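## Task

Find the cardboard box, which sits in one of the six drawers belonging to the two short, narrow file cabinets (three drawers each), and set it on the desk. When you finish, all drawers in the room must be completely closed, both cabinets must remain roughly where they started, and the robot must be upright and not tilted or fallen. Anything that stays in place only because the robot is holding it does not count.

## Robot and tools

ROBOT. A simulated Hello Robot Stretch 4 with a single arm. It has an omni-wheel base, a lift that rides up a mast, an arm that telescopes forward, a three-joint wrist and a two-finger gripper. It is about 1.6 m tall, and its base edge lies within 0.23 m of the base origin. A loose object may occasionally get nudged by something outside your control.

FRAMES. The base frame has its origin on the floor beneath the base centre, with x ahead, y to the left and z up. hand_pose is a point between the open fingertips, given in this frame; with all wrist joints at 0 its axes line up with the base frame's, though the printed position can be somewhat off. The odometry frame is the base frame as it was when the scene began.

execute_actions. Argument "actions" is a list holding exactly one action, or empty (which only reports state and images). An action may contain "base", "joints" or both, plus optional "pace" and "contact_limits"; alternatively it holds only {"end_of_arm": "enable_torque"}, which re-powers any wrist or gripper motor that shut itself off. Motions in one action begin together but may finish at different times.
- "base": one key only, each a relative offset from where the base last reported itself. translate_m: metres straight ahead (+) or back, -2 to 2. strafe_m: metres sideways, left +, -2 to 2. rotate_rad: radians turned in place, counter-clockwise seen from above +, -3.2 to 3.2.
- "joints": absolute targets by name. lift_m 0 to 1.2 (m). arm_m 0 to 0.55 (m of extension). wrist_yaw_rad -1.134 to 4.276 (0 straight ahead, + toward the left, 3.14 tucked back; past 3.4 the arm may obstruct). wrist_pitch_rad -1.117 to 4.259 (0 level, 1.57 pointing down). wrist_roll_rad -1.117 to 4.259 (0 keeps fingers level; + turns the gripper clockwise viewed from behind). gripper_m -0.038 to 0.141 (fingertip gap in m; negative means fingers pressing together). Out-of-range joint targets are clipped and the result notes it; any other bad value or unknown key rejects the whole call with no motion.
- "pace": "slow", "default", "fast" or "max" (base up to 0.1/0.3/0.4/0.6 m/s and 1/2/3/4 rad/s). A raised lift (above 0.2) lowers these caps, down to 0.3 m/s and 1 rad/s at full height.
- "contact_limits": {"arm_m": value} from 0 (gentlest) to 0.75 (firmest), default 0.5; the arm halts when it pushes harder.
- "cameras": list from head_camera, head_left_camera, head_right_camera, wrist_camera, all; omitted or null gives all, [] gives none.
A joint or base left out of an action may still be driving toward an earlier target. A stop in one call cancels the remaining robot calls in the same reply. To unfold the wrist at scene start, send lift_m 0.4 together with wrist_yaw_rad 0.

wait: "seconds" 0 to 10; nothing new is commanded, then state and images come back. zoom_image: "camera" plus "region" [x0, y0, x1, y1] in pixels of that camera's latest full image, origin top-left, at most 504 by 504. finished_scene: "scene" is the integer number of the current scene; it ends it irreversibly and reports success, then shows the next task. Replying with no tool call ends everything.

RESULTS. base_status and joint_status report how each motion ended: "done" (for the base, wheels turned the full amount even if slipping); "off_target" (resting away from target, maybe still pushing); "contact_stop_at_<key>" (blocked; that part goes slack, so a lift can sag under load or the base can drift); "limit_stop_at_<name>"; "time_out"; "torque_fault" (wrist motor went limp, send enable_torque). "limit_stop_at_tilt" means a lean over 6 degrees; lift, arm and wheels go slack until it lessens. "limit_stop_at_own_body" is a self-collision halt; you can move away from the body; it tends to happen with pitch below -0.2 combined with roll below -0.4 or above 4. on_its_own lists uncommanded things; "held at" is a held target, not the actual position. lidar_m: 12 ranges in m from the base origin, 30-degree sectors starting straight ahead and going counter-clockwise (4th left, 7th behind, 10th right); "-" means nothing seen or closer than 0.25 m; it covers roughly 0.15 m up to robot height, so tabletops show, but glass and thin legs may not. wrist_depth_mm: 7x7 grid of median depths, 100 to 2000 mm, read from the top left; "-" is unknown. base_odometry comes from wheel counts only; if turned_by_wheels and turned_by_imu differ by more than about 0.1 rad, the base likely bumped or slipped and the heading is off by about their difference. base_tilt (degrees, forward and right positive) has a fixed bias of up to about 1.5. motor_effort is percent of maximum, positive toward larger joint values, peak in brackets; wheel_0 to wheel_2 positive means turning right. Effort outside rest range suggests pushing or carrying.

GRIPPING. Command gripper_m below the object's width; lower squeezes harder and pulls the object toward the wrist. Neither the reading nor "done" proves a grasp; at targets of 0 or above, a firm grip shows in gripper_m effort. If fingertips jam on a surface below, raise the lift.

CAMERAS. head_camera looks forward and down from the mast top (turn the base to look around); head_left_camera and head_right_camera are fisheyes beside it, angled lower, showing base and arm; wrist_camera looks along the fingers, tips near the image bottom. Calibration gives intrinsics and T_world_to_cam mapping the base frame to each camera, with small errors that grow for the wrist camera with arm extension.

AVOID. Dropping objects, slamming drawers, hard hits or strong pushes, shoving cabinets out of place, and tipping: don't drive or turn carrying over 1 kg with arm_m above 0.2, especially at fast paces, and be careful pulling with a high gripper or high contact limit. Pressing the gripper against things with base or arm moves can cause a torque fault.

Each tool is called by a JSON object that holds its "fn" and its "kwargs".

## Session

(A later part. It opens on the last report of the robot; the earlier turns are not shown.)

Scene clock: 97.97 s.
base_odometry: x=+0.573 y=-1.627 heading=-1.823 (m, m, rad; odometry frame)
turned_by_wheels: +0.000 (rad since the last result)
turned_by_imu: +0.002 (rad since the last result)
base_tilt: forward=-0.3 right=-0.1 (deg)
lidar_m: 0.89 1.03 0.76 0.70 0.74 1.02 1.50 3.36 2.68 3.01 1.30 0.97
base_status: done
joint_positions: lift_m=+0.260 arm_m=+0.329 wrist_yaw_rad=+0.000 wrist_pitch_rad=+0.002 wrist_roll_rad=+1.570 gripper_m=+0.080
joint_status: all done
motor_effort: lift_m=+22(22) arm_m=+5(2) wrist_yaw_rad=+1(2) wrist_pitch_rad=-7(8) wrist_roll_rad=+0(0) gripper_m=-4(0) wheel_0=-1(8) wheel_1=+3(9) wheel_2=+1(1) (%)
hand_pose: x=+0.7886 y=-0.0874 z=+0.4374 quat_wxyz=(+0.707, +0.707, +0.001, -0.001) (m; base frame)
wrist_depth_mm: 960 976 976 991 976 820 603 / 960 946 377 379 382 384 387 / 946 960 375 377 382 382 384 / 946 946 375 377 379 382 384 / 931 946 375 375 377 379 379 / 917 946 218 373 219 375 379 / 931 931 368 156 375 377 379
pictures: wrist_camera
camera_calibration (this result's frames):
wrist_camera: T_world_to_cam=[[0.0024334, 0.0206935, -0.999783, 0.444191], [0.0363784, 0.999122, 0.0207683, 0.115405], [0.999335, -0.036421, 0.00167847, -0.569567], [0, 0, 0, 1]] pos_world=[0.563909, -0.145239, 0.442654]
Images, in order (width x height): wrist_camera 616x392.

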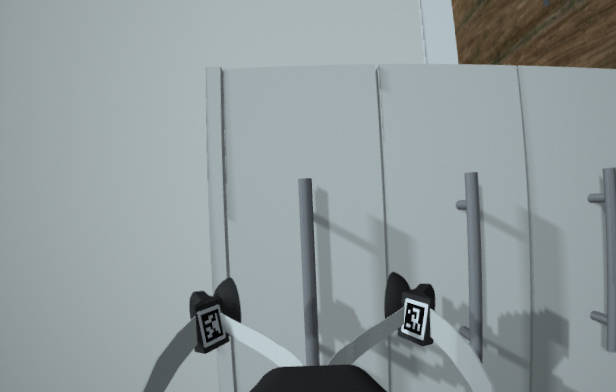

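{"fn": "execute_actions", "kwargs": {"actions": [{"joints":{"arm_m":0.445},"contact_limits":{"arm_m":0.2}}], "cameras": []}}

{"fn": "execute_actions", "kwargs": {"actions": [{"joints":{"gripper_m":-0.02}}], "cameras": []}}

{"fn": "execute_actions", "kwargs": {"actions": [{"joints":{"arm_m":0.13},"pace":"slow"}], "cameras": ["head_camera"]}}

{"fn": "zoom_image", "kwargs": {"camera": "head_camera", "region": [140,270,320,450]}}

Scene clock: 102.17 s.
base_odometry: x=+0.573 y=-1.627 heading=-1.823 (m, m, rad; odometry frame)
turned_by_wheels: +0.000 (rad since the last result)
turned_by_imu: +0.002 (rad since the last result)
base_tilt: forward=-0.3 right=-0.1 (deg)
lidar_m: 0.89 1.05 0.74 0.70 0.72 1.01 1.47 3.36 2.69 3.01 1.30 0.96
base_status: not commanded
joint_positions: lift_m=+0.260 arm_m=+0.444 wrist_yaw_rad=+0.000 wrist_pitch_rad=+0.002 wrist_roll_rad=+1.570 gripper_m=+0.080
joint_status: all done
motor_effort: lift_m=+22(22) arm_m=+4(3) wrist_yaw_rad=+1(1) wrist_pitch_rad=-6(7) wrist_roll_rad=+0(1) gripper_m=+0(4) wheel_0=-1(1) wheel_1=+3(3) wheel_2=+1(1) (%)
contact_limits: arm_m 0.2
hand_pose: x=+0.9036 y=-0.0874 z=+0.4374 quat_wxyz=(+0.707, +0.707, +0.001, -0.001) (m; base frame)
wrist_depth_mm: 854 854 262 264 265 267 - / 842 842 262 263 264 266 268 / 831 842 260 260 263 265 266 / 831 820 259 260 262 263 265 / 820 820 257 259 260 263 230 / 820 820 218 257 218 260 230 / 820 820 255 156 258 259 -
pictures: none
No camera images: the call's "cameras" was empty. Leave "cameras" out to get every camera's image.

Scene clock: 103.90 s.
base_odometry: x=+0.573 y=-1.627 heading=-1.823 (m, m, rad; odometry frame)
turned_by_wheels: +0.000 (rad since the last result)
turned_by_imu: +0.001 (rad since the last result)
base_tilt: forward=-0.3 right=-0.1 (deg)
lidar_m: 0.90 1.07 0.76 0.71 0.75 1.01 1.48 3.38 2.67 3.01 1.32 0.94
base_status: not commanded
joint_positions: lift_m=+0.260 arm_m=+0.444 wrist_yaw_rad=+0.001 wrist_pitch_rad=+0.003 wrist_roll_rad=+1.570 gripper_m=-0.019
joint_status: all done
motor_effort: lift_m=+22(22) arm_m=+3(4) wrist_yaw_rad=-2(2) wrist_pitch_rad=-10(9) wrist_roll_rad=+0(0) gripper_m=-19(20) wheel_0=-1(1) wheel_1=+3(3) wheel_2=+1(1) (%)
hand_pose: x=+0.9039 y=-0.0872 z=+0.4372 quat_wxyz=(+0.707, +0.707, +0.001, -0.001) (m; base frame)
wrist_depth_mm: 831 842 259 260 262 266 - / 842 842 257 260 262 266 267 / 842 831 256 258 259 265 265 / 820 831 255 257 258 263 264 / 820 820 256 256 259 263 230 / 820 831 254 215 255 262 230 / 809 820 180 220 255 259 -
pictures: none
No camera images: the call's "cameras" was empty. Leave "cameras" out to get every camera's image.

Scene clock: 108.33 s.
base_odometry: x=+0.573 y=-1.627 heading=-1.823 (m, m, rad; odometry frame)
turned_by_wheels: +0.000 (rad since the last result)
turned_by_imu: +0.001 (rad since the last result)
base_tilt: forward=-0.3 right=-0.1 (deg)
lidar_m: 0.59 1.06 0.74 0.70 0.73 1.03 1.47 3.35 2.70 3.01 1.29 0.63
base_status: not commanded
joint_positions: lift_m=+0.260 arm_m=+0.131 wrist_yaw_rad=-0.005 wrist_pitch_rad=+0.004 wrist_roll_rad=+1.570 gripper_m=-0.019
joint_status: all done
on_its_own: wrist_yaw_rad is at rest, and its effort (+14) is outside its rest range (-13 to +13)
motor_effort: lift_m=+22(22) arm_m=-4(9) wrist_yaw_rad=+14(14) wrist_pitch_rad=-12(12) wrist_roll_rad=+0(0) gripper_m=-16(21) wheel_0=-2(2) wheel_1=+1(3) wheel_2=+0(1) (%)
hand_pose: x=+0.5898 y=-0.0888 z=+0.4369 quat_wxyz=(+0.707, +0.707, +0.000, -0.003) (m; base frame)
wrist_depth_mm: 1182 1160 259 262 263 820 597 / 1138 1182 259 260 262 842 597 / 1160 1160 257 258 259 591 591 / 1138 1138 256 257 258 585 597 / 1138 1118 255 255 257 585 591 / 1118 1118 253 211 256 574 591 / 1138 1118 180 220 254 574 597
pictures: head_camera
Images, in order (width x height): head_camera 420x560.

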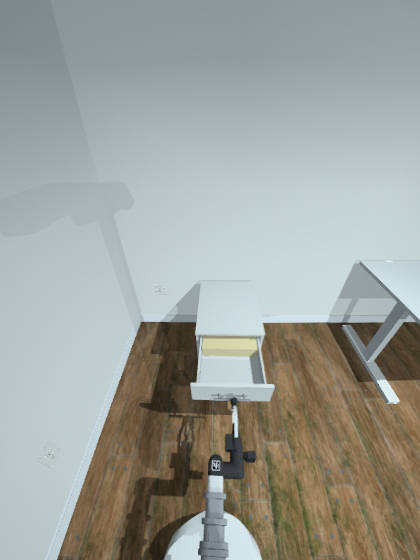

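Region (140, 270, 320, 450) of head_camera's 420x560 image, scaled by 2.800, with more detail than that image has.

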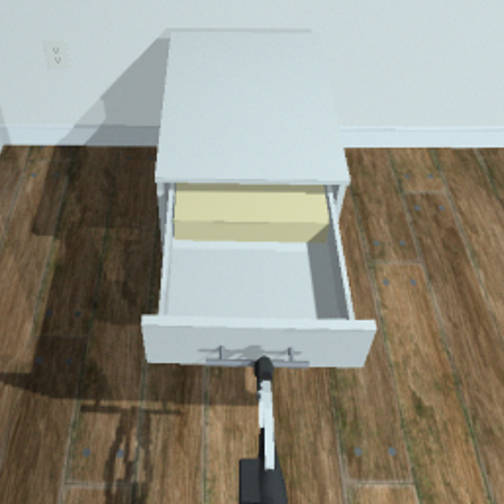

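{"fn": "execute_actions", "kwargs": {"actions": [{"joints":{"arm_m":0.453},"pace":"slow","contact_limits":{"arm_m":0.3}}], "cameras": []}}

{"fn": "execute_actions", "kwargs": {"actions": [{"joints":{"gripper_m":0.08}}], "cameras": []}}

{"fn": "execute_actions", "kwargs": {"actions": [{"joints":{"arm_m":0.35}}], "cameras": []}}

{"fn": "execute_actions", "kwargs": {"actions": [{"joints":{"lift_m":0.106}}], "cameras": []}}

{"fn": "execute_actions", "kwargs": {"actions": [{"joints":{"arm_m":0.447},"contact_limits":{"arm_m":0.2}}], "cameras": []}}

{"fn": "execute_actions", "kwargs": {"actions": [{"joints":{"gripper_m":-0.02}}], "cameras": []}}

{"fn": "execute_actions", "kwargs": {"actions": [{"joints":{"arm_m":0.13},"pace":"slow"}], "cameras": ["head_camera"]}}

{"fn": "zoom_image", "kwargs": {"camera": "head_camera", "region": [140,270,320,450]}}

Scene clock: 118.53 s.
base_odometry: x=+0.573 y=-1.627 heading=-1.823 (m, m, rad; odometry frame)
turned_by_wheels: +0.000 (rad since the last result)
turned_by_imu: +0.003 (rad since the last result)
base_tilt: forward=-0.3 right=-0.1 (deg)
lidar_m: 0.89 1.06 0.75 0.70 0.74 0.99 1.48 3.37 2.69 3.03 1.30 0.97
base_status: not commanded
joint_positions: lift_m=+0.260 arm_m=+0.452 wrist_yaw_rad=-0.001 wrist_pitch_rad=+0.003 wrist_roll_rad=+1.570 gripper_m=-0.020
joint_status: all done
motor_effort: lift_m=+22(22) arm_m=+7(5) wrist_yaw_rad=+5(16) wrist_pitch_rad=-10(12) wrist_roll_rad=+0(1) gripper_m=-14(22) wheel_0=+0(2) wheel_1=+1(1) wheel_2=+0(1) (%)
contact_limits: arm_m 0.3
hand_pose: x=+0.9111 y=-0.0877 z=+0.4371 quat_wxyz=(+0.707, +0.707, +0.001, -0.002) (m; base frame)
wrist_depth_mm: 831 831 255 256 258 260 - / 820 831 253 254 257 259 260 / 831 831 253 254 255 257 259 / 820 831 251 253 254 256 227 / 820 820 250 251 253 255 229 / 809 820 249 209 198 254 255 / 809 798 180 208 251 252 -
pictures: none
No camera images: the call's "cameras" was empty. Leave "cameras" out to get every camera's image.

Scene clock: 120.27 s.
base_odometry: x=+0.573 y=-1.627 heading=-1.823 (m, m, rad; odometry frame)
turned_by_wheels: +0.000 (rad since the last result)
turned_by_imu: +0.001 (rad since the last result)
base_tilt: forward=-0.3 right=-0.1 (deg)
lidar_m: 0.90 1.04 0.73 0.69 0.75 1.02 1.50 3.35 2.68 3.02 1.29 0.94
base_status: not commanded
joint_positions: lift_m=+0.260 arm_m=+0.452 wrist_yaw_rad=+0.000 wrist_pitch_rad=+0.003 wrist_roll_rad=+1.570 gripper_m=+0.080
joint_status: all done
motor_effort: lift_m=+22(22) arm_m=+5(7) wrist_yaw_rad=+2(5) wrist_pitch_rad=-10(11) wrist_roll_rad=+0(0) gripper_m=-3(17) wheel_0=+1(0) wheel_1=+1(1) wheel_2=+0(0) (%)
hand_pose: x=+0.9115 y=-0.0875 z=+0.4372 quat_wxyz=(+0.707, +0.707, +0.001, -0.001) (m; base frame)
wrist_depth_mm: 842 842 254 256 257 259 - / 831 831 253 254 256 257 259 / 820 831 252 254 255 258 258 / 809 831 251 252 254 255 229 / 820 820 250 251 253 254 256 / 809 809 218 249 219 253 254 / 809 809 248 156 250 252 -
pictures: none
No camera images: the call's "cameras" was empty. Leave "cameras" out to get every camera's image.

Scene clock: 121.57 s.
base_odometry: x=+0.573 y=-1.627 heading=-1.823 (m, m, rad; odometry frame)
turned_by_wheels: +0.000 (rad since the last result)
turned_by_imu: +0.001 (rad since the last result)
base_tilt: forward=-0.3 right=-0.1 (deg)
lidar_m: 0.89 1.05 0.75 0.70 0.73 1.00 1.50 3.34 2.70 3.02 1.28 0.96
base_status: not commanded
joint_positions: lift_m=+0.260 arm_m=+0.351 wrist_yaw_rad=+0.000 wrist_pitch_rad=+0.003 wrist_roll_rad=+1.570 gripper_m=+0.080
joint_status: all done
motor_effort: lift_m=+22(22) arm_m=-4(9) wrist_yaw_rad=+1(2) wrist_pitch_rad=-9(9) wrist_roll_rad=+0(0) gripper_m=-2(2) wheel_0=+0(0) wheel_1=+1(1) wheel_2=+0(0) (%)
hand_pose: x=+0.8102 y=-0.0874 z=+0.4373 quat_wxyz=(+0.707, +0.707, +0.001, -0.001) (m; base frame)
wrist_depth_mm: 946 946 960 946 960 831 603 / 931 946 357 359 359 364 366 / 946 931 353 355 359 359 362 / 931 931 353 355 357 359 359 / 904 917 353 353 355 357 359 / 904 917 219 351 219 355 355 / 904 904 349 156 351 353 355
pictures: none
No camera images: the call's "cameras" was empty. Leave "cameras" out to get every camera's image.

Scene clock: 123.27 s.
base_odometry: x=+0.573 y=-1.627 heading=-1.823 (m, m, rad; odometry frame)
turned_by_wheels: +0.000 (rad since the last result)
turned_by_imu: +0.001 (rad since the last result)
base_tilt: forward=-0.3 right=-0.1 (deg)
lidar_m: 0.88 1.04 0.73 0.70 0.72 1.00 1.50 3.38 2.69 3.01 1.31 0.95
base_status: not commanded
joint_positions: lift_m=+0.106 arm_m=+0.351 wrist_yaw_rad=+0.000 wrist_pitch_rad=+0.003 wrist_roll_rad=+1.570 gripper_m=+0.080
joint_status: all done
motor_effort: lift_m=+18(17) arm_m=-4(4) wrist_yaw_rad=+1(1) wrist_pitch_rad=-9(9) wrist_roll_rad=+0(0) gripper_m=-1(2) wheel_0=+0(0) wheel_1=+1(1) wheel_2=+0(0) (%)
hand_pose: x=+0.8102 y=-0.0874 z=+0.2836 quat_wxyz=(+0.707, +0.707, +0.001, -0.001) (m; base frame)
wrist_depth_mm: 946 946 960 946 946 530 389 / 931 351 355 357 359 362 394 / 351 351 355 357 359 362 384 / 349 347 351 355 355 359 375 / 347 349 351 353 355 355 389 / 347 345 218 351 218 357 389 / 621 343 347 156 353 351 387
pictures: none
No camera images: the call's "cameras" was empty. Leave "cameras" out to get every camera's image.

Scene clock: 124.53 s.
base_odometry: x=+0.573 y=-1.627 heading=-1.823 (m, m, rad; odometry frame)
turned_by_wheels: +0.000 (rad since the last result)
turned_by_imu: +0.001 (rad since the last result)
base_tilt: forward=-0.3 right=-0.1 (deg)
lidar_m: 0.88 1.08 0.74 0.67 0.75 1.02 1.49 3.35 2.69 3.03 1.30 0.96
base_status: not commanded
joint_positions: lift_m=+0.106 arm_m=+0.446 wrist_yaw_rad=+0.000 wrist_pitch_rad=+0.003 wrist_roll_rad=+1.570 gripper_m=+0.080
joint_status: all done
motor_effort: lift_m=+18(18) arm_m=+5(0) wrist_yaw_rad=+1(1) wrist_pitch_rad=-9(9) wrist_roll_rad=+0(0) gripper_m=-1(1) wheel_0=+0(0) wheel_1=+1(1) wheel_2=+0(0) (%)
contact_limits: arm_m 0.2
hand_pose: x=+0.9056 y=-0.0874 z=+0.2837 quat_wxyz=(+0.707, +0.707, +0.001, -0.001) (m; base frame)
wrist_depth_mm: 256 259 260 262 264 266 - / 256 257 259 260 263 265 266 / 255 256 258 259 262 263 264 / 252 256 257 258 260 262 231 / 252 254 256 257 258 262 230 / 250 253 219 255 219 259 231 / 250 251 254 156 257 258 -
pictures: none
No camera images: the call's "cameras" was empty. Leave "cameras" out to get every camera's image.

Scene clock: 126.27 s.
base_odometry: x=+0.573 y=-1.627 heading=-1.823 (m, m, rad; odometry frame)
turned_by_wheels: +0.000 (rad since the last result)
turned_by_imu: +0.001 (rad since the last result)
base_tilt: forward=-0.3 right=-0.1 (deg)
lidar_m: 0.89 1.07 0.74 0.71 0.74 0.99 1.51 3.37 2.68 3.03 1.32 0.96
base_status: not commanded
joint_positions: lift_m=+0.106 arm_m=+0.446 wrist_yaw_rad=+0.001 wrist_pitch_rad=+0.004 wrist_roll_rad=+1.570 gripper_m=-0.019
joint_status: all done
motor_effort: lift_m=+18(18) arm_m=+4(5) wrist_yaw_rad=-1(1) wrist_pitch_rad=-13(14) wrist_roll_rad=+0(0) gripper_m=-18(20) wheel_0=+0(0) wheel_1=+1(1) wheel_2=+1(1) (%)
hand_pose: x=+0.9059 y=-0.0872 z=+0.2832 quat_wxyz=(+0.707, +0.707, +0.002, -0.001) (m; base frame)
wrist_depth_mm: 255 258 256 258 260 265 - / 255 256 256 256 258 263 266 / 254 256 254 255 258 264 265 / 252 254 254 255 256 262 229 / 250 253 253 253 255 262 230 / 250 252 252 212 254 259 229 / 249 251 180 217 253 258 -
pictures: none
No camera images: the call's "cameras" was empty. Leave "cameras" out to get every camera's image.

Scene clock: 130.73 s.
base_odometry: x=+0.573 y=-1.627 heading=-1.823 (m, m, rad; odometry frame)
turned_by_wheels: +0.000 (rad since the last result)
turned_by_imu: +0.001 (rad since the last result)
base_tilt: forward=-0.3 right=-0.1 (deg)
lidar_m: 0.59 1.06 0.73 0.70 0.74 1.01 1.47 3.36 2.70 3.02 1.29 0.63
base_status: not commanded
joint_positions: lift_m=+0.106 arm_m=+0.131 wrist_yaw_rad=-0.005 wrist_pitch_rad=+0.005 wrist_roll_rad=+1.570 gripper_m=-0.019
joint_status: all done
on_its_own: wrist_yaw_rad is at rest, and its effort (+15) is outside its rest range (-13 to +13)
motor_effort: lift_m=+18(19) arm_m=-5(8) wrist_yaw_rad=+15(15) wrist_pitch_rad=-16(15) wrist_roll_rad=+0(0) gripper_m=-16(20) wheel_0=-1(1) wheel_1=+1(1) wheel_2=+0(1) (%)
hand_pose: x=+0.5898 y=-0.0888 z=+0.2829 quat_wxyz=(+0.707, +0.707, +0.000, -0.003) (m; base frame)
wrist_depth_mm: 1160 1182 258 258 260 530 387 / 1160 1160 257 258 259 539 394 / 1160 1138 255 256 258 554 402 / 1138 1138 254 253 257 559 397 / 1118 1138 252 253 255 564 407 / 1118 1118 251 211 196 564 407 / 1118 1118 180 216 251 459 407
pictures: head_camera
Images, in order (width x height): head_camera 420x560.

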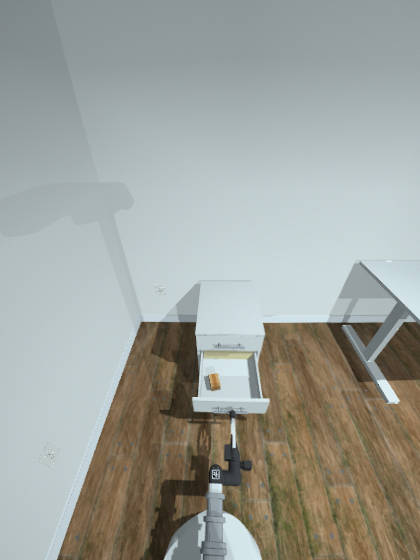

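Region (140, 270, 320, 450) of head_camera's 420x560 image, scaled by 2.800, with more detail than that image has.

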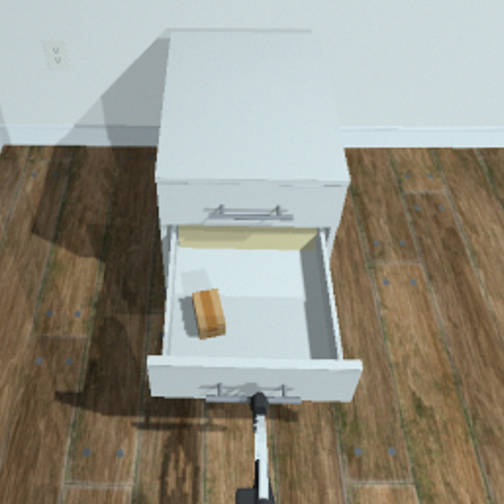

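{"fn": "execute_actions", "kwargs": {"actions": [{"joints":{"gripper_m":0.1}}], "cameras": []}}

{"fn": "execute_actions", "kwargs": {"actions": [{"joints":{"arm_m":0.06}}], "cameras": []}}

{"fn": "execute_actions", "kwargs": {"actions": [{"base":{"strafe_m":0.1},"joints":{"lift_m":0.6,"wrist_roll_rad":0}}], "cameras": []}}

{"fn": "execute_actions", "kwargs": {"actions": [{"joints":{"arm_m":0.5,"wrist_pitch_rad":1.57}}], "cameras": ["wrist_camera"]}}

Scene clock: 135.07 s.
base_odometry: x=+0.573 y=-1.627 heading=-1.823 (m, m, rad; odometry frame)
turned_by_wheels: +0.000 (rad since the last result)
turned_by_imu: +0.002 (rad since the last result)
base_tilt: forward=-0.3 right=-0.1 (deg)
lidar_m: 0.58 1.05 0.74 0.68 0.72 1.02 1.47 3.36 2.69 3.02 1.33 0.64
base_status: not commanded
joint_positions: lift_m=+0.106 arm_m=+0.131 wrist_yaw_rad=+0.000 wrist_pitch_rad=+0.003 wrist_roll_rad=+1.570 gripper_m=+0.100
joint_status: all done
motor_effort: lift_m=+18(19) arm_m=-4(5) wrist_yaw_rad=+2(16) wrist_pitch_rad=-9(17) wrist_roll_rad=+0(1) gripper_m=-3(22) wheel_0=-2(2) wheel_1=+1(1) wheel_2=+0(0) (%)
hand_pose: x=+0.5901 y=-0.0875 z=+0.2835 quat_wxyz=(+0.707, +0.707, +0.001, -0.001) (m; base frame)
wrist_depth_mm: 1160 1182 263 264 265 530 392 / 1160 1160 262 263 264 544 399 / 1160 1160 260 262 263 554 404 / 1138 1138 259 259 262 569 399 / 1138 1138 258 259 260 569 413 / 1118 1118 216 257 220 535 410 / 1138 1118 255 155 258 496 410
pictures: none
No camera images: the call's "cameras" was empty. Leave "cameras" out to get every camera's image.

Scene clock: 136.20 s.
base_odometry: x=+0.573 y=-1.627 heading=-1.823 (m, m, rad; odometry frame)
turned_by_wheels: +0.000 (rad since the last result)
turned_by_imu: +0.000 (rad since the last result)
base_tilt: forward=-0.3 right=-0.1 (deg)
lidar_m: 0.57 1.07 0.74 0.71 0.72 1.02 1.48 3.35 2.68 3.02 1.30 0.63
base_status: not commanded
joint_positions: lift_m=+0.106 arm_m=+0.061 wrist_yaw_rad=+0.000 wrist_pitch_rad=+0.003 wrist_roll_rad=+1.570 gripper_m=+0.100
joint_status: all done
motor_effort: lift_m=+18(18) arm_m=-5(6) wrist_yaw_rad=+1(2) wrist_pitch_rad=-9(10) wrist_roll_rad=+1(0) gripper_m=+1(2) wheel_0=-1(1) wheel_1=+1(1) wheel_2=+0(0) (%)
hand_pose: x=+0.5202 y=-0.0874 z=+0.2836 quat_wxyz=(+0.707, +0.707, +0.001, -0.001) (m; base frame)
wrist_depth_mm: 1229 1255 1255 1255 891 535 392 / 1229 1229 332 332 750 544 399 / 1229 1229 332 330 654 559 404 / 1205 1205 603 330 332 569 399 / 1205 1229 603 329 330 574 415 / 1205 1205 216 327 221 535 413 / 1205 1182 324 155 329 496 410
pictures: none
No camera images: the call's "cameras" was empty. Leave "cameras" out to get every camera's image.

Scene clock: 139.13 s.
base_odometry: x=+0.670 y=-1.652 heading=-1.823 (m, m, rad; odometry frame)
turned_by_wheels: +0.000 (rad since the last result)
turned_by_imu: +0.001 (rad since the last result)
base_tilt: forward=-0.3 right=-0.1 (deg)
lidar_m: 0.59 0.90 0.64 0.60 0.63 0.86 1.47 3.35 2.80 3.12 1.40 0.63
base_status: done
joint_positions: lift_m=+0.600 arm_m=+0.061 wrist_yaw_rad=+0.000 wrist_pitch_rad=+0.003 wrist_roll_rad=+0.000 gripper_m=+0.100
joint_status: all done
motor_effort: lift_m=+23(29) arm_m=-4(4) wrist_yaw_rad=+1(1) wrist_pitch_rad=-10(10) wrist_roll_rad=-1(3) gripper_m=-3(2) wheel_0=+2(7) wheel_1=-2(5) wheel_2=+0(3) (%)
hand_pose: x=+0.5202 y=-0.0874 z=+0.7772 quat_wxyz=(+1.000, +0.000, +0.001, +0.000) (m; base frame)
wrist_depth_mm: 1098 1229 1229 1229 1255 1229 1229 / 1078 1229 1205 1229 1229 1229 1255 / 1078 1229 1229 1229 1255 1229 1255 / 1078 1229 1229 1229 1229 1255 1229 / 1060 1229 1229 1229 1229 1229 1255 / 1042 1205 222 1118 222 1205 1229 / 1042 1205 1229 154 691 732 1229
pictures: none
No camera images: the call's "cameras" was empty. Leave "cameras" out to get every camera's image.

Scene clock: 141.53 s.
base_odometry: x=+0.670 y=-1.652 heading=-1.823 (m, m, rad; odometry frame)
turned_by_wheels: +0.000 (rad since the last result)
turned_by_imu: +0.001 (rad since the last result)
base_tilt: forward=-0.3 right=-0.1 (deg)
lidar_m: 0.60 0.89 0.65 0.59 0.61 0.86 1.47 3.37 2.79 3.11 1.40 0.62
base_status: not commanded
joint_positions: lift_m=+0.600 arm_m=+0.499 wrist_yaw_rad=+0.000 wrist_pitch_rad=+1.570 wrist_roll_rad=+0.000 gripper_m=+0.100
joint_status: all done
motor_effort: lift_m=+23(23) arm_m=+4(3) wrist_yaw_rad=+1(2) wrist_pitch_rad=-1(6) wrist_roll_rad=+0(1) gripper_m=+1(1) wheel_0=+2(2) wheel_1=-2(2) wheel_2=+1(1) (%)
hand_pose: x=+0.6705 y=-0.0874 z=+0.4895 quat_wxyz=(+0.707, +0.000, +0.707, +0.000) (m; base frame)
wrist_depth_mm: 723 723 500 500 500 488 723 / 723 723 500 500 496 500 723 / 715 723 500 449 496 500 715 / 715 715 500 496 496 500 723 / 715 715 496 496 496 488 424 / 707 715 221 402 222 366 715 / 707 715 715 154 715 715 723
pictures: wrist_camera
camera_calibration (this result's frames):
wrist_camera: T_world_to_cam=[[-0.0215246, -0.999757, -0.00472791, -0.063658], [-0.999062, 0.0216869, -0.0374923, 0.755935], [0.0375857, 0.00391647, -0.999286, 0.686754], [0, 0, 0, 1]] pos_world=[0.728043, -0.0827261, 0.714305]
Images, in order (width x height): wrist_camera 616x392.

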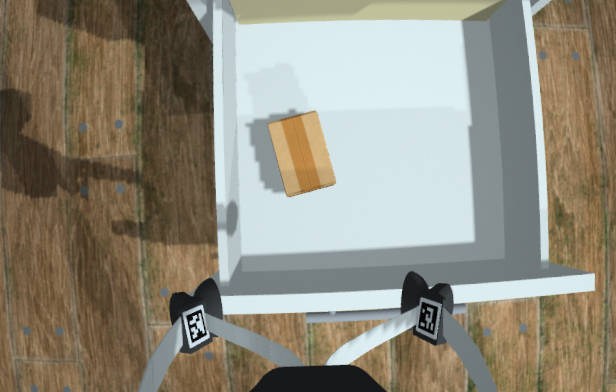

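{"fn": "execute_actions", "kwargs": {"actions": [{"base":{"translate_m":0.09},"joints":{"arm_m":0.535,"wrist_roll_rad":-0.27,"gripper_m":0.09}}], "cameras": []}}

{"fn": "execute_actions", "kwargs": {"actions": [{"joints":{"lift_m":0.46}}], "cameras": ["wrist_camera"]}}

Scene clock: 145.40 s.
base_odometry: x=+0.648 y=-1.739 heading=-1.822 (m, m, rad; odometry frame)
turned_by_wheels: +0.000 (rad since the last result)
turned_by_imu: +0.001 (rad since the last result)
base_tilt: forward=-0.3 right=-0.1 (deg)
lidar_m: 0.52 0.93 0.64 0.59 0.62 0.84 1.56 3.44 2.80 3.12 1.35 0.51
base_status: done
joint_positions: lift_m=+0.600 arm_m=+0.534 wrist_yaw_rad=+0.000 wrist_pitch_rad=+1.570 wrist_roll_rad=-0.270 gripper_m=+0.090
joint_status: all done
motor_effort: lift_m=+23(23) arm_m=+5(10) wrist_yaw_rad=+1(1) wrist_pitch_rad=-1(1) wrist_roll_rad=-2(4) gripper_m=-2(0) wheel_0=-1(6) wheel_1=+1(4) wheel_2=+2(6) (%)
hand_pose: x=+0.7054 y=-0.0874 z=+0.4895 quat_wxyz=(+0.701, -0.095, +0.700, +0.095) (m; base frame)
wrist_depth_mm: 723 723 220 195 193 193 - / 723 715 723 285 238 202 192 / 723 723 715 496 324 296 268 / 723 715 723 500 496 496 430 / 707 715 496 445 500 496 442 / 715 715 220 496 214 496 707 / 723 723 415 154 492 433 715
pictures: none
No camera images: the call's "cameras" was empty. Leave "cameras" out to get every camera's image.

Scene clock: 147.03 s.
base_odometry: x=+0.648 y=-1.739 heading=-1.822 (m, m, rad; odometry frame)
turned_by_wheels: +0.000 (rad since the last result)
turned_by_imu: +0.001 (rad since the last result)
base_tilt: forward=-0.3 right=-0.1 (deg)
lidar_m: 0.51 0.92 0.64 0.60 0.63 0.87 1.56 3.45 2.82 3.12 1.36 0.52
base_status: not commanded
joint_positions: lift_m=+0.460 arm_m=+0.534 wrist_yaw_rad=+0.000 wrist_pitch_rad=+1.570 wrist_roll_rad=-0.270 gripper_m=+0.090
joint_status: all done
motor_effort: lift_m=+18(24) arm_m=+5(5) wrist_yaw_rad=+1(1) wrist_pitch_rad=-1(1) wrist_roll_rad=-1(1) gripper_m=+1(0) wheel_0=-1(1) wheel_1=+1(1) wheel_2=+2(2) (%)
hand_pose: x=+0.7054 y=-0.0874 z=+0.3499 quat_wxyz=(+0.701, -0.095, +0.700, +0.095) (m; base frame)
wrist_depth_mm: 574 580 220 195 170 146 - / 580 580 359 357 145 144 - / 585 580 355 357 357 357 355 / 580 580 357 357 357 355 355 / 574 574 355 307 355 355 355 / 580 574 221 306 214 355 355 / 569 569 355 154 355 353 355
pictures: wrist_camera
camera_calibration (this result's frames):
wrist_camera: T_world_to_cam=[[0.245517, -0.969382, -0.00447888, -0.249372], [-0.968758, -0.245186, -0.0373057, 0.740854], [0.0350653, 0.0134981, -0.999294, 0.548557], [0, 0, 0, 1]] pos_world=[0.759698, -0.0674942, 0.574691]
Images, in order (width x height): wrist_camera 616x392.

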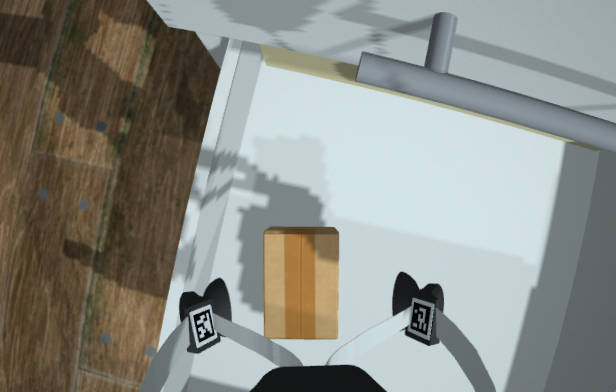

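{"fn": "execute_actions", "kwargs": {"actions": [{"joints":{"lift_m":0.358},"pace":"slow"}], "cameras": []}}

{"fn": "execute_actions", "kwargs": {"actions": [{"joints":{"gripper_m":0.03}}], "cameras": []}}

{"fn": "execute_actions", "kwargs": {"actions": [{"joints":{"lift_m":1.0}}], "cameras": []}}

{"fn": "execute_actions", "kwargs": {"actions": [{"base":{"strafe_m":-1.6},"joints":{"arm_m":0.2}}], "cameras": []}}

{"fn": "execute_actions", "kwargs": {"actions": [{"base":{"translate_m":0.1},"joints":{"arm_m":0.54}}], "cameras": ["wrist_camera"]}}

Scene clock: 151.73 s.
base_odometry: x=+0.648 y=-1.739 heading=-1.822 (m, m, rad; odometry frame)
turned_by_wheels: +0.000 (rad since the last result)
turned_by_imu: +0.002 (rad since the last result)
base_tilt: forward=-0.3 right=-0.1 (deg)
lidar_m: 0.51 0.91 0.63 0.60 0.62 0.88 1.55 3.46 2.82 3.12 1.36 0.53
base_status: not commanded
joint_positions: lift_m=+0.358 arm_m=+0.534 wrist_yaw_rad=+0.000 wrist_pitch_rad=+1.570 wrist_roll_rad=-0.270 gripper_m=+0.090
joint_status: all done
motor_effort: lift_m=+18(14) arm_m=+4(4) wrist_yaw_rad=+1(1) wrist_pitch_rad=+0(0) wrist_roll_rad=-2(1) gripper_m=-5(0) wheel_0=-1(1) wheel_1=+1(1) wheel_2=+2(2) (%)
hand_pose: x=+0.7054 y=-0.0874 z=+0.2479 quat_wxyz=(+0.701, -0.095, +0.700, +0.095) (m; base frame)
wrist_depth_mm: 480 477 220 255 234 208 - / 477 477 247 255 255 255 251 / 473 477 255 255 255 254 254 / 477 196 254 255 254 254 254 / 473 200 253 204 254 253 253 / 469 201 204 204 215 253 253 / 469 175 228 154 253 252 -
pictures: none
No camera images: the call's "cameras" was empty. Leave "cameras" out to get every camera's image.

Scene clock: 153.13 s.
base_odometry: x=+0.648 y=-1.739 heading=-1.822 (m, m, rad; odometry frame)
turned_by_wheels: +0.000 (rad since the last result)
turned_by_imu: +0.001 (rad since the last result)
base_tilt: forward=-0.3 right=-0.1 (deg)
lidar_m: 0.52 0.90 0.64 0.60 0.63 0.88 1.56 3.44 2.82 3.12 1.35 0.52
base_status: not commanded
joint_positions: lift_m=+0.358 arm_m=+0.534 wrist_yaw_rad=+0.000 wrist_pitch_rad=+1.570 wrist_roll_rad=-0.270 gripper_m=+0.030
joint_status: all done
motor_effort: lift_m=+18(18) arm_m=+5(4) wrist_yaw_rad=+1(1) wrist_pitch_rad=+0(2) wrist_roll_rad=-1(1) gripper_m=-17(13) wheel_0=-1(1) wheel_1=+1(1) wheel_2=+2(2) (%)
hand_pose: x=+0.7054 y=-0.0874 z=+0.2479 quat_wxyz=(+0.701, -0.095, +0.700, +0.095) (m; base frame)
wrist_depth_mm: 477 477 220 255 236 208 - / 477 477 246 255 255 254 251 / 477 473 255 255 255 254 255 / 473 196 254 254 254 253 253 / 473 200 254 195 253 253 253 / 473 201 204 194 194 253 252 / 469 168 253 193 252 253 -
pictures: none
No camera images: the call's "cameras" was empty. Leave "cameras" out to get every camera's image.

Scene clock: 156.57 s.
base_odometry: x=+0.648 y=-1.739 heading=-1.822 (m, m, rad; odometry frame)
turned_by_wheels: +0.000 (rad since the last result)
turned_by_imu: +0.001 (rad since the last result)
base_tilt: forward=-0.3 right=-0.1 (deg)
lidar_m: 0.50 0.91 0.64 0.60 0.62 0.86 1.57 3.46 2.82 3.12 1.36 0.52
base_status: not commanded
joint_positions: lift_m=+1.000 arm_m=+0.534 wrist_yaw_rad=+0.000 wrist_pitch_rad=+1.570 wrist_roll_rad=-0.270 gripper_m=+0.030
joint_status: all done
motor_effort: lift_m=+23(25) arm_m=+4(4) wrist_yaw_rad=+1(1) wrist_pitch_rad=-1(1) wrist_roll_rad=-1(1) gripper_m=-17(13) wheel_0=+0(1) wheel_1=+1(1) wheel_2=+2(2) (%)
hand_pose: x=+0.7054 y=-0.0874 z=+0.8895 quat_wxyz=(+0.701, -0.095, +0.700, +0.095) (m; base frame)
wrist_depth_mm: 946 1138 1138 597 597 597 1042 / 976 1118 1138 597 597 597 1118 / 1025 1118 1118 597 597 597 1118 / 1060 1118 1118 891 904 1118 1118 / 1098 1138 1138 195 904 1118 1098 / 1118 1118 204 193 194 1138 1118 / 1118 1138 1138 193 1118 1118 1098
pictures: none
No camera images: the call's "cameras" was empty. Leave "cameras" out to get every camera's image.

Scene clock: 163.23 s.
base_odometry: x=-0.902 y=-1.341 heading=-1.822 (m, m, rad; odometry frame)
turned_by_wheels: +0.000 (rad since the last result)
turned_by_imu: +0.011 (rad since the last result)
base_tilt: forward=-0.3 right=-0.1 (deg)
lidar_m: 0.64 0.67 1.33 2.23 2.31 2.45 3.35 1.49 1.54 1.49 0.97 0.71
base_status: done
joint_positions: lift_m=+1.000 arm_m=+0.201 wrist_yaw_rad=+0.000 wrist_pitch_rad=+1.570 wrist_roll_rad=-0.270 gripper_m=+0.030
joint_status: all done
motor_effort: lift_m=+22(23) arm_m=-4(10) wrist_yaw_rad=+1(1) wrist_pitch_rad=-2(0) wrist_roll_rad=-1(2) gripper_m=-15(15) wheel_0=+0(8) wheel_1=+0(6) wheel_2=+1(1) (%)
hand_pose: x=+0.3719 y=-0.0874 z=+0.8896 quat_wxyz=(+0.701, -0.095, +0.700, +0.095) (m; base frame)
wrist_depth_mm: 1118 1138 1138 1160 1138 415 394 / 1118 1118 1118 1138 1138 1138 1138 / 1138 1138 1118 1138 1118 1138 1138 / 1138 1118 1138 1138 1138 1138 1118 / 1138 1118 1118 195 1118 1118 1118 / 1118 1118 204 193 193 1138 1138 / 1118 1138 904 193 1118 1138 1118
pictures: none
No camera images: the call's "cameras" was empty. Leave "cameras" out to get every camera's image.

Scene clock: 165.37 s.
base_odometry: x=-0.927 y=-1.437 heading=-1.822 (m, m, rad; odometry frame)
turned_by_wheels: +0.000 (rad since the last result)
turned_by_imu: +0.001 (rad since the last result)
base_tilt: forward=-0.3 right=-0.1 (deg)
lidar_m: 0.53 0.56 1.31 2.22 2.30 2.47 3.48 1.56 1.56 1.49 0.82 0.59
base_status: done
joint_positions: lift_m=+1.000 arm_m=+0.539 wrist_yaw_rad=+0.000 wrist_pitch_rad=+1.570 wrist_roll_rad=-0.270 gripper_m=+0.030
joint_status: all done
motor_effort: lift_m=+22(22) arm_m=+5(9) wrist_yaw_rad=+1(0) wrist_pitch_rad=-1(0) wrist_roll_rad=+0(1) gripper_m=-13(14) wheel_0=+0(4) wheel_1=-1(1) wheel_2=+1(10) (%)
hand_pose: x=+0.7104 y=-0.0874 z=+0.8896 quat_wxyz=(+0.701, -0.095, +0.700, +0.095) (m; base frame)
wrist_depth_mm: 397 397 397 397 394 397 394 / 397 399 399 392 394 394 394 / 397 397 394 394 394 394 394 / 397 394 394 394 392 392 392 / 394 394 392 195 392 392 392 / 392 394 204 193 194 392 389 / 1098 392 392 193 392 389 389
pictures: wrist_camera
camera_calibration (this result's frames):
wrist_camera: T_world_to_cam=[[0.245945, -0.969274, -0.00444245, -0.248516], [-0.968644, -0.245614, -0.0374482, 0.765862], [0.0352065, 0.0135134, -0.999289, 1.08756], [0, 0, 0, 1]] pos_world=[0.764679, -0.0674701, 1.11436]
Images, in order (width x height): wrist_camera 616x392.

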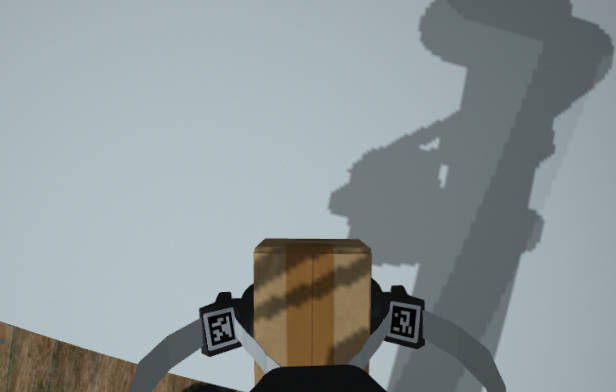

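{"fn": "execute_actions", "kwargs": {"actions": [{"joints":{"lift_m":0.862}}], "cameras": []}}

{"fn": "execute_actions", "kwargs": {"actions": [{"joints":{"gripper_m":0.1}}], "cameras": []}}

{"fn": "execute_actions", "kwargs": {"actions": [{"joints":{"lift_m":1.0}}], "cameras": []}}

{"fn": "execute_actions", "kwargs": {"actions": [{"base":{"translate_m":-0.19},"joints":{"arm_m":0.0,"gripper_m":-0.01}}], "cameras": []}}

{"fn": "execute_actions", "kwargs": {"actions": [{"base":{"strafe_m":1.5},"joints":{"lift_m":0.146,"wrist_pitch_rad":0,"wrist_roll_rad":0}}], "cameras": ["wrist_camera"]}}

{"fn": "execute_actions", "kwargs": {"actions": [{"joints":{"arm_m":0.48},"pace":"slow","contact_limits":{"arm_m":0.2}}], "cameras": ["head_camera","wrist_camera"]}}

Scene clock: 171.20 s.
base_odometry: x=-0.927 y=-1.437 heading=-1.822 (m, m, rad; odometry frame)
turned_by_wheels: +0.000 (rad since the last result)
turned_by_imu: +0.002 (rad since the last result)
base_tilt: forward=-0.3 right=-0.1 (deg)
lidar_m: 0.53 0.55 1.30 2.22 2.30 2.45 3.47 1.53 1.57 1.48 0.81 0.58
base_status: not commanded
joint_positions: lift_m=+0.862 arm_m=+0.539 wrist_yaw_rad=+0.000 wrist_pitch_rad=+1.570 wrist_roll_rad=-0.270 gripper_m=+0.030
joint_status: all done
motor_effort: lift_m=+18(21) arm_m=+5(5) wrist_yaw_rad=+1(0) wrist_pitch_rad=+0(1) wrist_roll_rad=-1(1) gripper_m=-15(14) wheel_0=+0(0) wheel_1=-1(1) wheel_2=+1(1) (%)
hand_pose: x=+0.7104 y=-0.0874 z=+0.7519 quat_wxyz=(+0.701, -0.095, +0.700, +0.095) (m; base frame)
wrist_depth_mm: 258 257 257 256 256 256 - / 257 256 256 256 256 255 255 / 256 256 256 255 255 254 255 / 256 256 255 255 255 254 254 / 256 255 254 195 254 255 253 / 255 254 204 193 193 253 253 / 254 254 253 193 253 253 -
pictures: none
No camera images: the call's "cameras" was empty. Leave "cameras" out to get every camera's image.

Scene clock: 172.73 s.
base_odometry: x=-0.927 y=-1.437 heading=-1.822 (m, m, rad; odometry frame)
turned_by_wheels: +0.000 (rad since the last result)
turned_by_imu: +0.001 (rad since the last result)
base_tilt: forward=-0.3 right=-0.1 (deg)
lidar_m: 0.53 0.54 1.32 2.22 2.29 2.44 3.47 1.56 1.54 1.48 0.80 0.58
base_status: not commanded
joint_positions: lift_m=+0.862 arm_m=+0.539 wrist_yaw_rad=+0.000 wrist_pitch_rad=+1.570 wrist_roll_rad=-0.270 gripper_m=+0.100
joint_status: all done
motor_effort: lift_m=+18(18) arm_m=+4(5) wrist_yaw_rad=+0(0) wrist_pitch_rad=+0(1) wrist_roll_rad=-1(1) gripper_m=+1(15) wheel_0=+0(1) wheel_1=-1(1) wheel_2=+1(1) (%)
hand_pose: x=+0.7104 y=-0.0874 z=+0.7519 quat_wxyz=(+0.701, -0.095, +0.700, +0.095) (m; base frame)
wrist_depth_mm: 257 257 257 256 256 256 - / 257 257 256 256 256 256 255 / 257 256 256 256 256 255 255 / 257 255 256 255 255 254 254 / 256 256 255 204 255 254 254 / 256 254 207 204 204 253 254 / 254 254 254 154 253 253 -
pictures: none
No camera images: the call's "cameras" was empty. Leave "cameras" out to get every camera's image.

Scene clock: 174.37 s.
base_odometry: x=-0.927 y=-1.437 heading=-1.822 (m, m, rad; odometry frame)
turned_by_wheels: +0.000 (rad since the last result)
turned_by_imu: +0.001 (rad since the last result)
base_tilt: forward=-0.3 right=-0.1 (deg)
lidar_m: 0.53 0.56 1.30 2.22 2.31 2.45 3.46 1.55 1.56 1.49 0.82 0.57
base_status: not commanded
joint_positions: lift_m=+1.000 arm_m=+0.539 wrist_yaw_rad=+0.000 wrist_pitch_rad=+1.570 wrist_roll_rad=-0.270 gripper_m=+0.100
joint_status: all done
motor_effort: lift_m=+23(24) arm_m=+5(5) wrist_yaw_rad=+0(1) wrist_pitch_rad=+0(0) wrist_roll_rad=-1(1) gripper_m=-3(2) wheel_0=+0(1) wheel_1=-1(1) wheel_2=+1(1) (%)
hand_pose: x=+0.7104 y=-0.0874 z=+0.8895 quat_wxyz=(+0.701, -0.095, +0.700, +0.095) (m; base frame)
wrist_depth_mm: 397 397 397 397 397 394 397 / 394 397 397 397 394 394 394 / 394 397 394 394 394 394 394 / 394 394 394 394 394 392 392 / 394 392 392 342 394 392 392 / 394 394 223 343 221 392 389 / 1138 394 392 154 392 392 392
pictures: none
No camera images: the call's "cameras" was empty. Leave "cameras" out to get every camera's image.

Scene clock: 177.00 s.
base_odometry: x=-0.879 y=-1.253 heading=-1.823 (m, m, rad; odometry frame)
turned_by_wheels: +0.000 (rad since the last result)
turned_by_imu: +0.001 (rad since the last result)
base_tilt: forward=-0.3 right=-0.1 (deg)
lidar_m: 0.72 0.77 1.38 2.22 2.28 2.45 3.24 1.40 1.44 1.48 1.11 0.75
base_status: done
joint_positions: lift_m=+1.000 arm_m=+0.001 wrist_yaw_rad=+0.000 wrist_pitch_rad=+1.570 wrist_roll_rad=-0.270 gripper_m=-0.010
joint_status: all done
motor_effort: lift_m=+23(23) arm_m=-4(5) wrist_yaw_rad=+1(0) wrist_pitch_rad=-2(2) wrist_roll_rad=-1(1) gripper_m=-8(8) wheel_0=-2(3) wheel_1=-1(4) wheel_2=+0(7) (%)
hand_pose: x=+0.1718 y=-0.0874 z=+0.8895 quat_wxyz=(+0.701, -0.095, +0.701, +0.095) (m; base frame)
wrist_depth_mm: 1118 1138 1138 1138 1118 1138 1138 / 1118 1138 1118 1118 1118 1138 1138 / 1118 1138 1138 1138 1118 1118 1138 / 1118 1138 1138 1138 1138 1138 1138 / 1118 1118 904 904 1118 1118 1138 / 1138 1118 917 204 1118 1118 1098 / 1118 1118 177 418 647 1118 1118
pictures: none
No camera images: the call's "cameras" was empty. Leave "cameras" out to get every camera's image.

Scene clock: 183.33 s.
base_odometry: x=+0.573 y=-1.627 heading=-1.822 (m, m, rad; odometry frame)
turned_by_wheels: +0.000 (rad since the last result)
turned_by_imu: -0.004 (rad since the last result)
base_tilt: forward=-0.3 right=-0.1 (deg)
lidar_m: 0.59 1.05 0.74 0.71 0.74 1.01 1.47 3.35 2.70 3.03 1.28 0.65
base_status: done
joint_positions: lift_m=+0.146 arm_m=+0.001 wrist_yaw_rad=+0.000 wrist_pitch_rad=+0.003 wrist_roll_rad=+0.000 gripper_m=-0.010
joint_status: all done
motor_effort: lift_m=+18(24) arm_m=-4(5) wrist_yaw_rad=+1(1) wrist_pitch_rad=-9(14) wrist_roll_rad=+0(1) gripper_m=-9(13) wheel_0=+1(6) wheel_1=+0(10) wheel_2=+1(1) (%)
hand_pose: x=+0.4601 y=-0.0874 z=+0.3236 quat_wxyz=(+1.000, +0.000, +0.001, +0.000) (m; base frame)
wrist_depth_mm: 1255 1281 1281 1308 1308 1336 1281 / 1229 1281 1281 1281 1308 1308 1281 / 1229 1281 707 715 707 1281 1308 / 1229 1308 707 707 715 1308 1308 / 1205 389 392 389 389 389 1308 / 1138 389 389 204 392 389 1118 / 931 389 177 289 285 389 820
pictures: wrist_camera
camera_calibration (this result's frames):
wrist_camera: T_world_to_cam=[[0.00467346, -0.999762, -0.0213121, -0.07565], [0.0335098, 0.0214569, -0.999208, 0.37562], [0.999427, 0.00395559, 0.0336021, -0.24796], [0, 0, 0, 1]] pos_world=[0.235585, -0.0827108, 0.382042]
Images, in order (width x height): wrist_camera 616x392.

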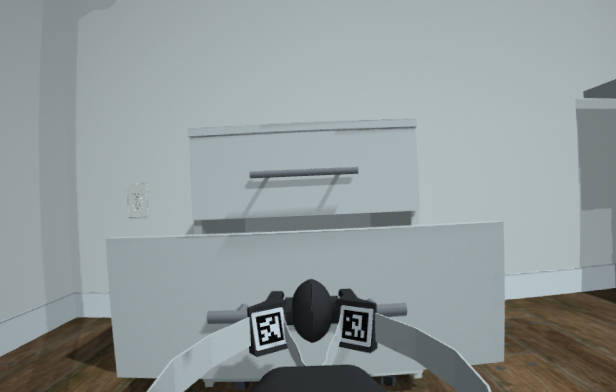

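Scene clock: 189.40 s.
base_odometry: x=+0.573 y=-1.627 heading=-1.822 (m, m, rad; odometry frame)
turned_by_wheels: +0.000 (rad since the last result)
turned_by_imu: +0.002 (rad since the last result)
base_tilt: forward=-0.3 right=-0.1 (deg)
lidar_m: 0.89 1.05 0.75 0.70 0.74 1.00 1.49 3.32 2.70 3.03 1.29 0.95
base_status: not commanded
joint_positions: lift_m=+0.146 arm_m=+0.473 wrist_yaw_rad=-0.004 wrist_pitch_rad=+0.002 wrist_roll_rad=+0.000 gripper_m=-0.010
joint_status: arm_m contact_stop (moved +0.472 of +0.479)
on_its_own: arm_m is slack since a contact_stop (your +0.480 is given up)
motor_effort: lift_m=+18(18) arm_m=+1(15) wrist_yaw_rad=+12(22) wrist_pitch_rad=-7(10) wrist_roll_rad=+0(1) gripper_m=-7(10) wheel_0=+3(3) wheel_1=+3(3) wheel_2=-5(7) (%)
contact_limits: arm_m 0.2
hand_pose: x=+0.9321 y=-0.0885 z=+0.3239 quat_wxyz=(+1.000, +0.000, +0.001, -0.002) (m; base frame)
wrist_depth_mm: 233 233 233 233 234 234 - / 232 233 234 234 232 233 234 / 232 232 232 232 233 233 234 / 232 232 232 233 232 233 233 / 232 232 232 232 232 233 233 / 231 232 231 206 233 232 232 / 232 232 178 186 206 232 -
pictures: head_camera, wrist_camera
camera_calibration (this result's frames):
wrist_camera: T_world_to_cam=[[0.000882702, -0.999772, -0.0213261, -0.0754116], [0.0347472, 0.0213439, -0.999168, 0.358985], [0.999396, 0.000140946, 0.0347582, -0.720368], [0, 0, 0, 1]] pos_world=[0.707525, -0.082955, 0.382116]
Images, in order (width x height): head_camera 420x560, wrist_camera 616x392.

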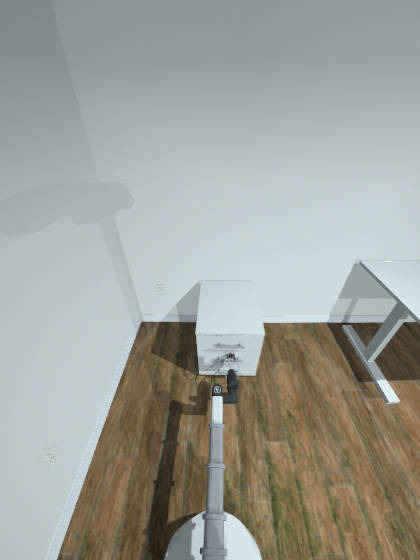

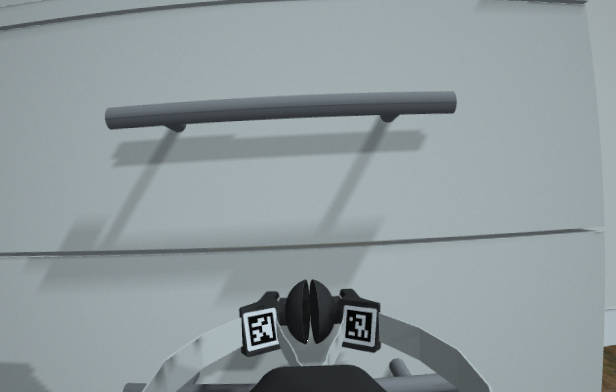

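{"fn": "execute_actions", "kwargs": {"actions": [{"joints":{"arm_m":0.35}}], "cameras": []}}

{"fn": "finished_scene", "kwargs": {"scene": 2}}

Scene clock: 192.07 s.
base_odometry: x=+0.573 y=-1.627 heading=-1.822 (m, m, rad; odometry frame)
turned_by_wheels: +0.000 (rad since the last result)
turned_by_imu: +0.001 (rad since the last result)
base_tilt: forward=-0.3 right=-0.1 (deg)
lidar_m: 0.88 1.05 0.75 0.71 0.75 1.01 1.49 3.37 2.69 3.02 1.31 0.96
base_status: not commanded
joint_positions: lift_m=+0.146 arm_m=+0.351 wrist_yaw_rad=+0.000 wrist_pitch_rad=+0.002 wrist_roll_rad=+0.000 gripper_m=-0.010
joint_status: all done
motor_effort: lift_m=+18(18) arm_m=-4(4) wrist_yaw_rad=+1(11) wrist_pitch_rad=-8(8) wrist_roll_rad=+0(1) gripper_m=-7(8) wheel_0=+2(3) wheel_1=+3(3) wheel_2=+0(5) (%)
hand_pose: x=+0.8102 y=-0.0874 z=+0.3238 quat_wxyz=(+1.000, +0.000, +0.001, +0.000) (m; base frame)
wrist_depth_mm: 931 931 931 946 931 946 946 / 946 355 355 355 355 355 946 / 931 355 355 355 353 355 946 / 917 355 355 355 357 355 931 / 931 355 355 355 353 355 946 / 931 355 355 205 353 355 931 / 917 355 177 271 266 355 820
pictures: none
No camera images: the call's "cameras" was empty. Leave "cameras" out to get every camera's image.

The scene is finished: the task was done.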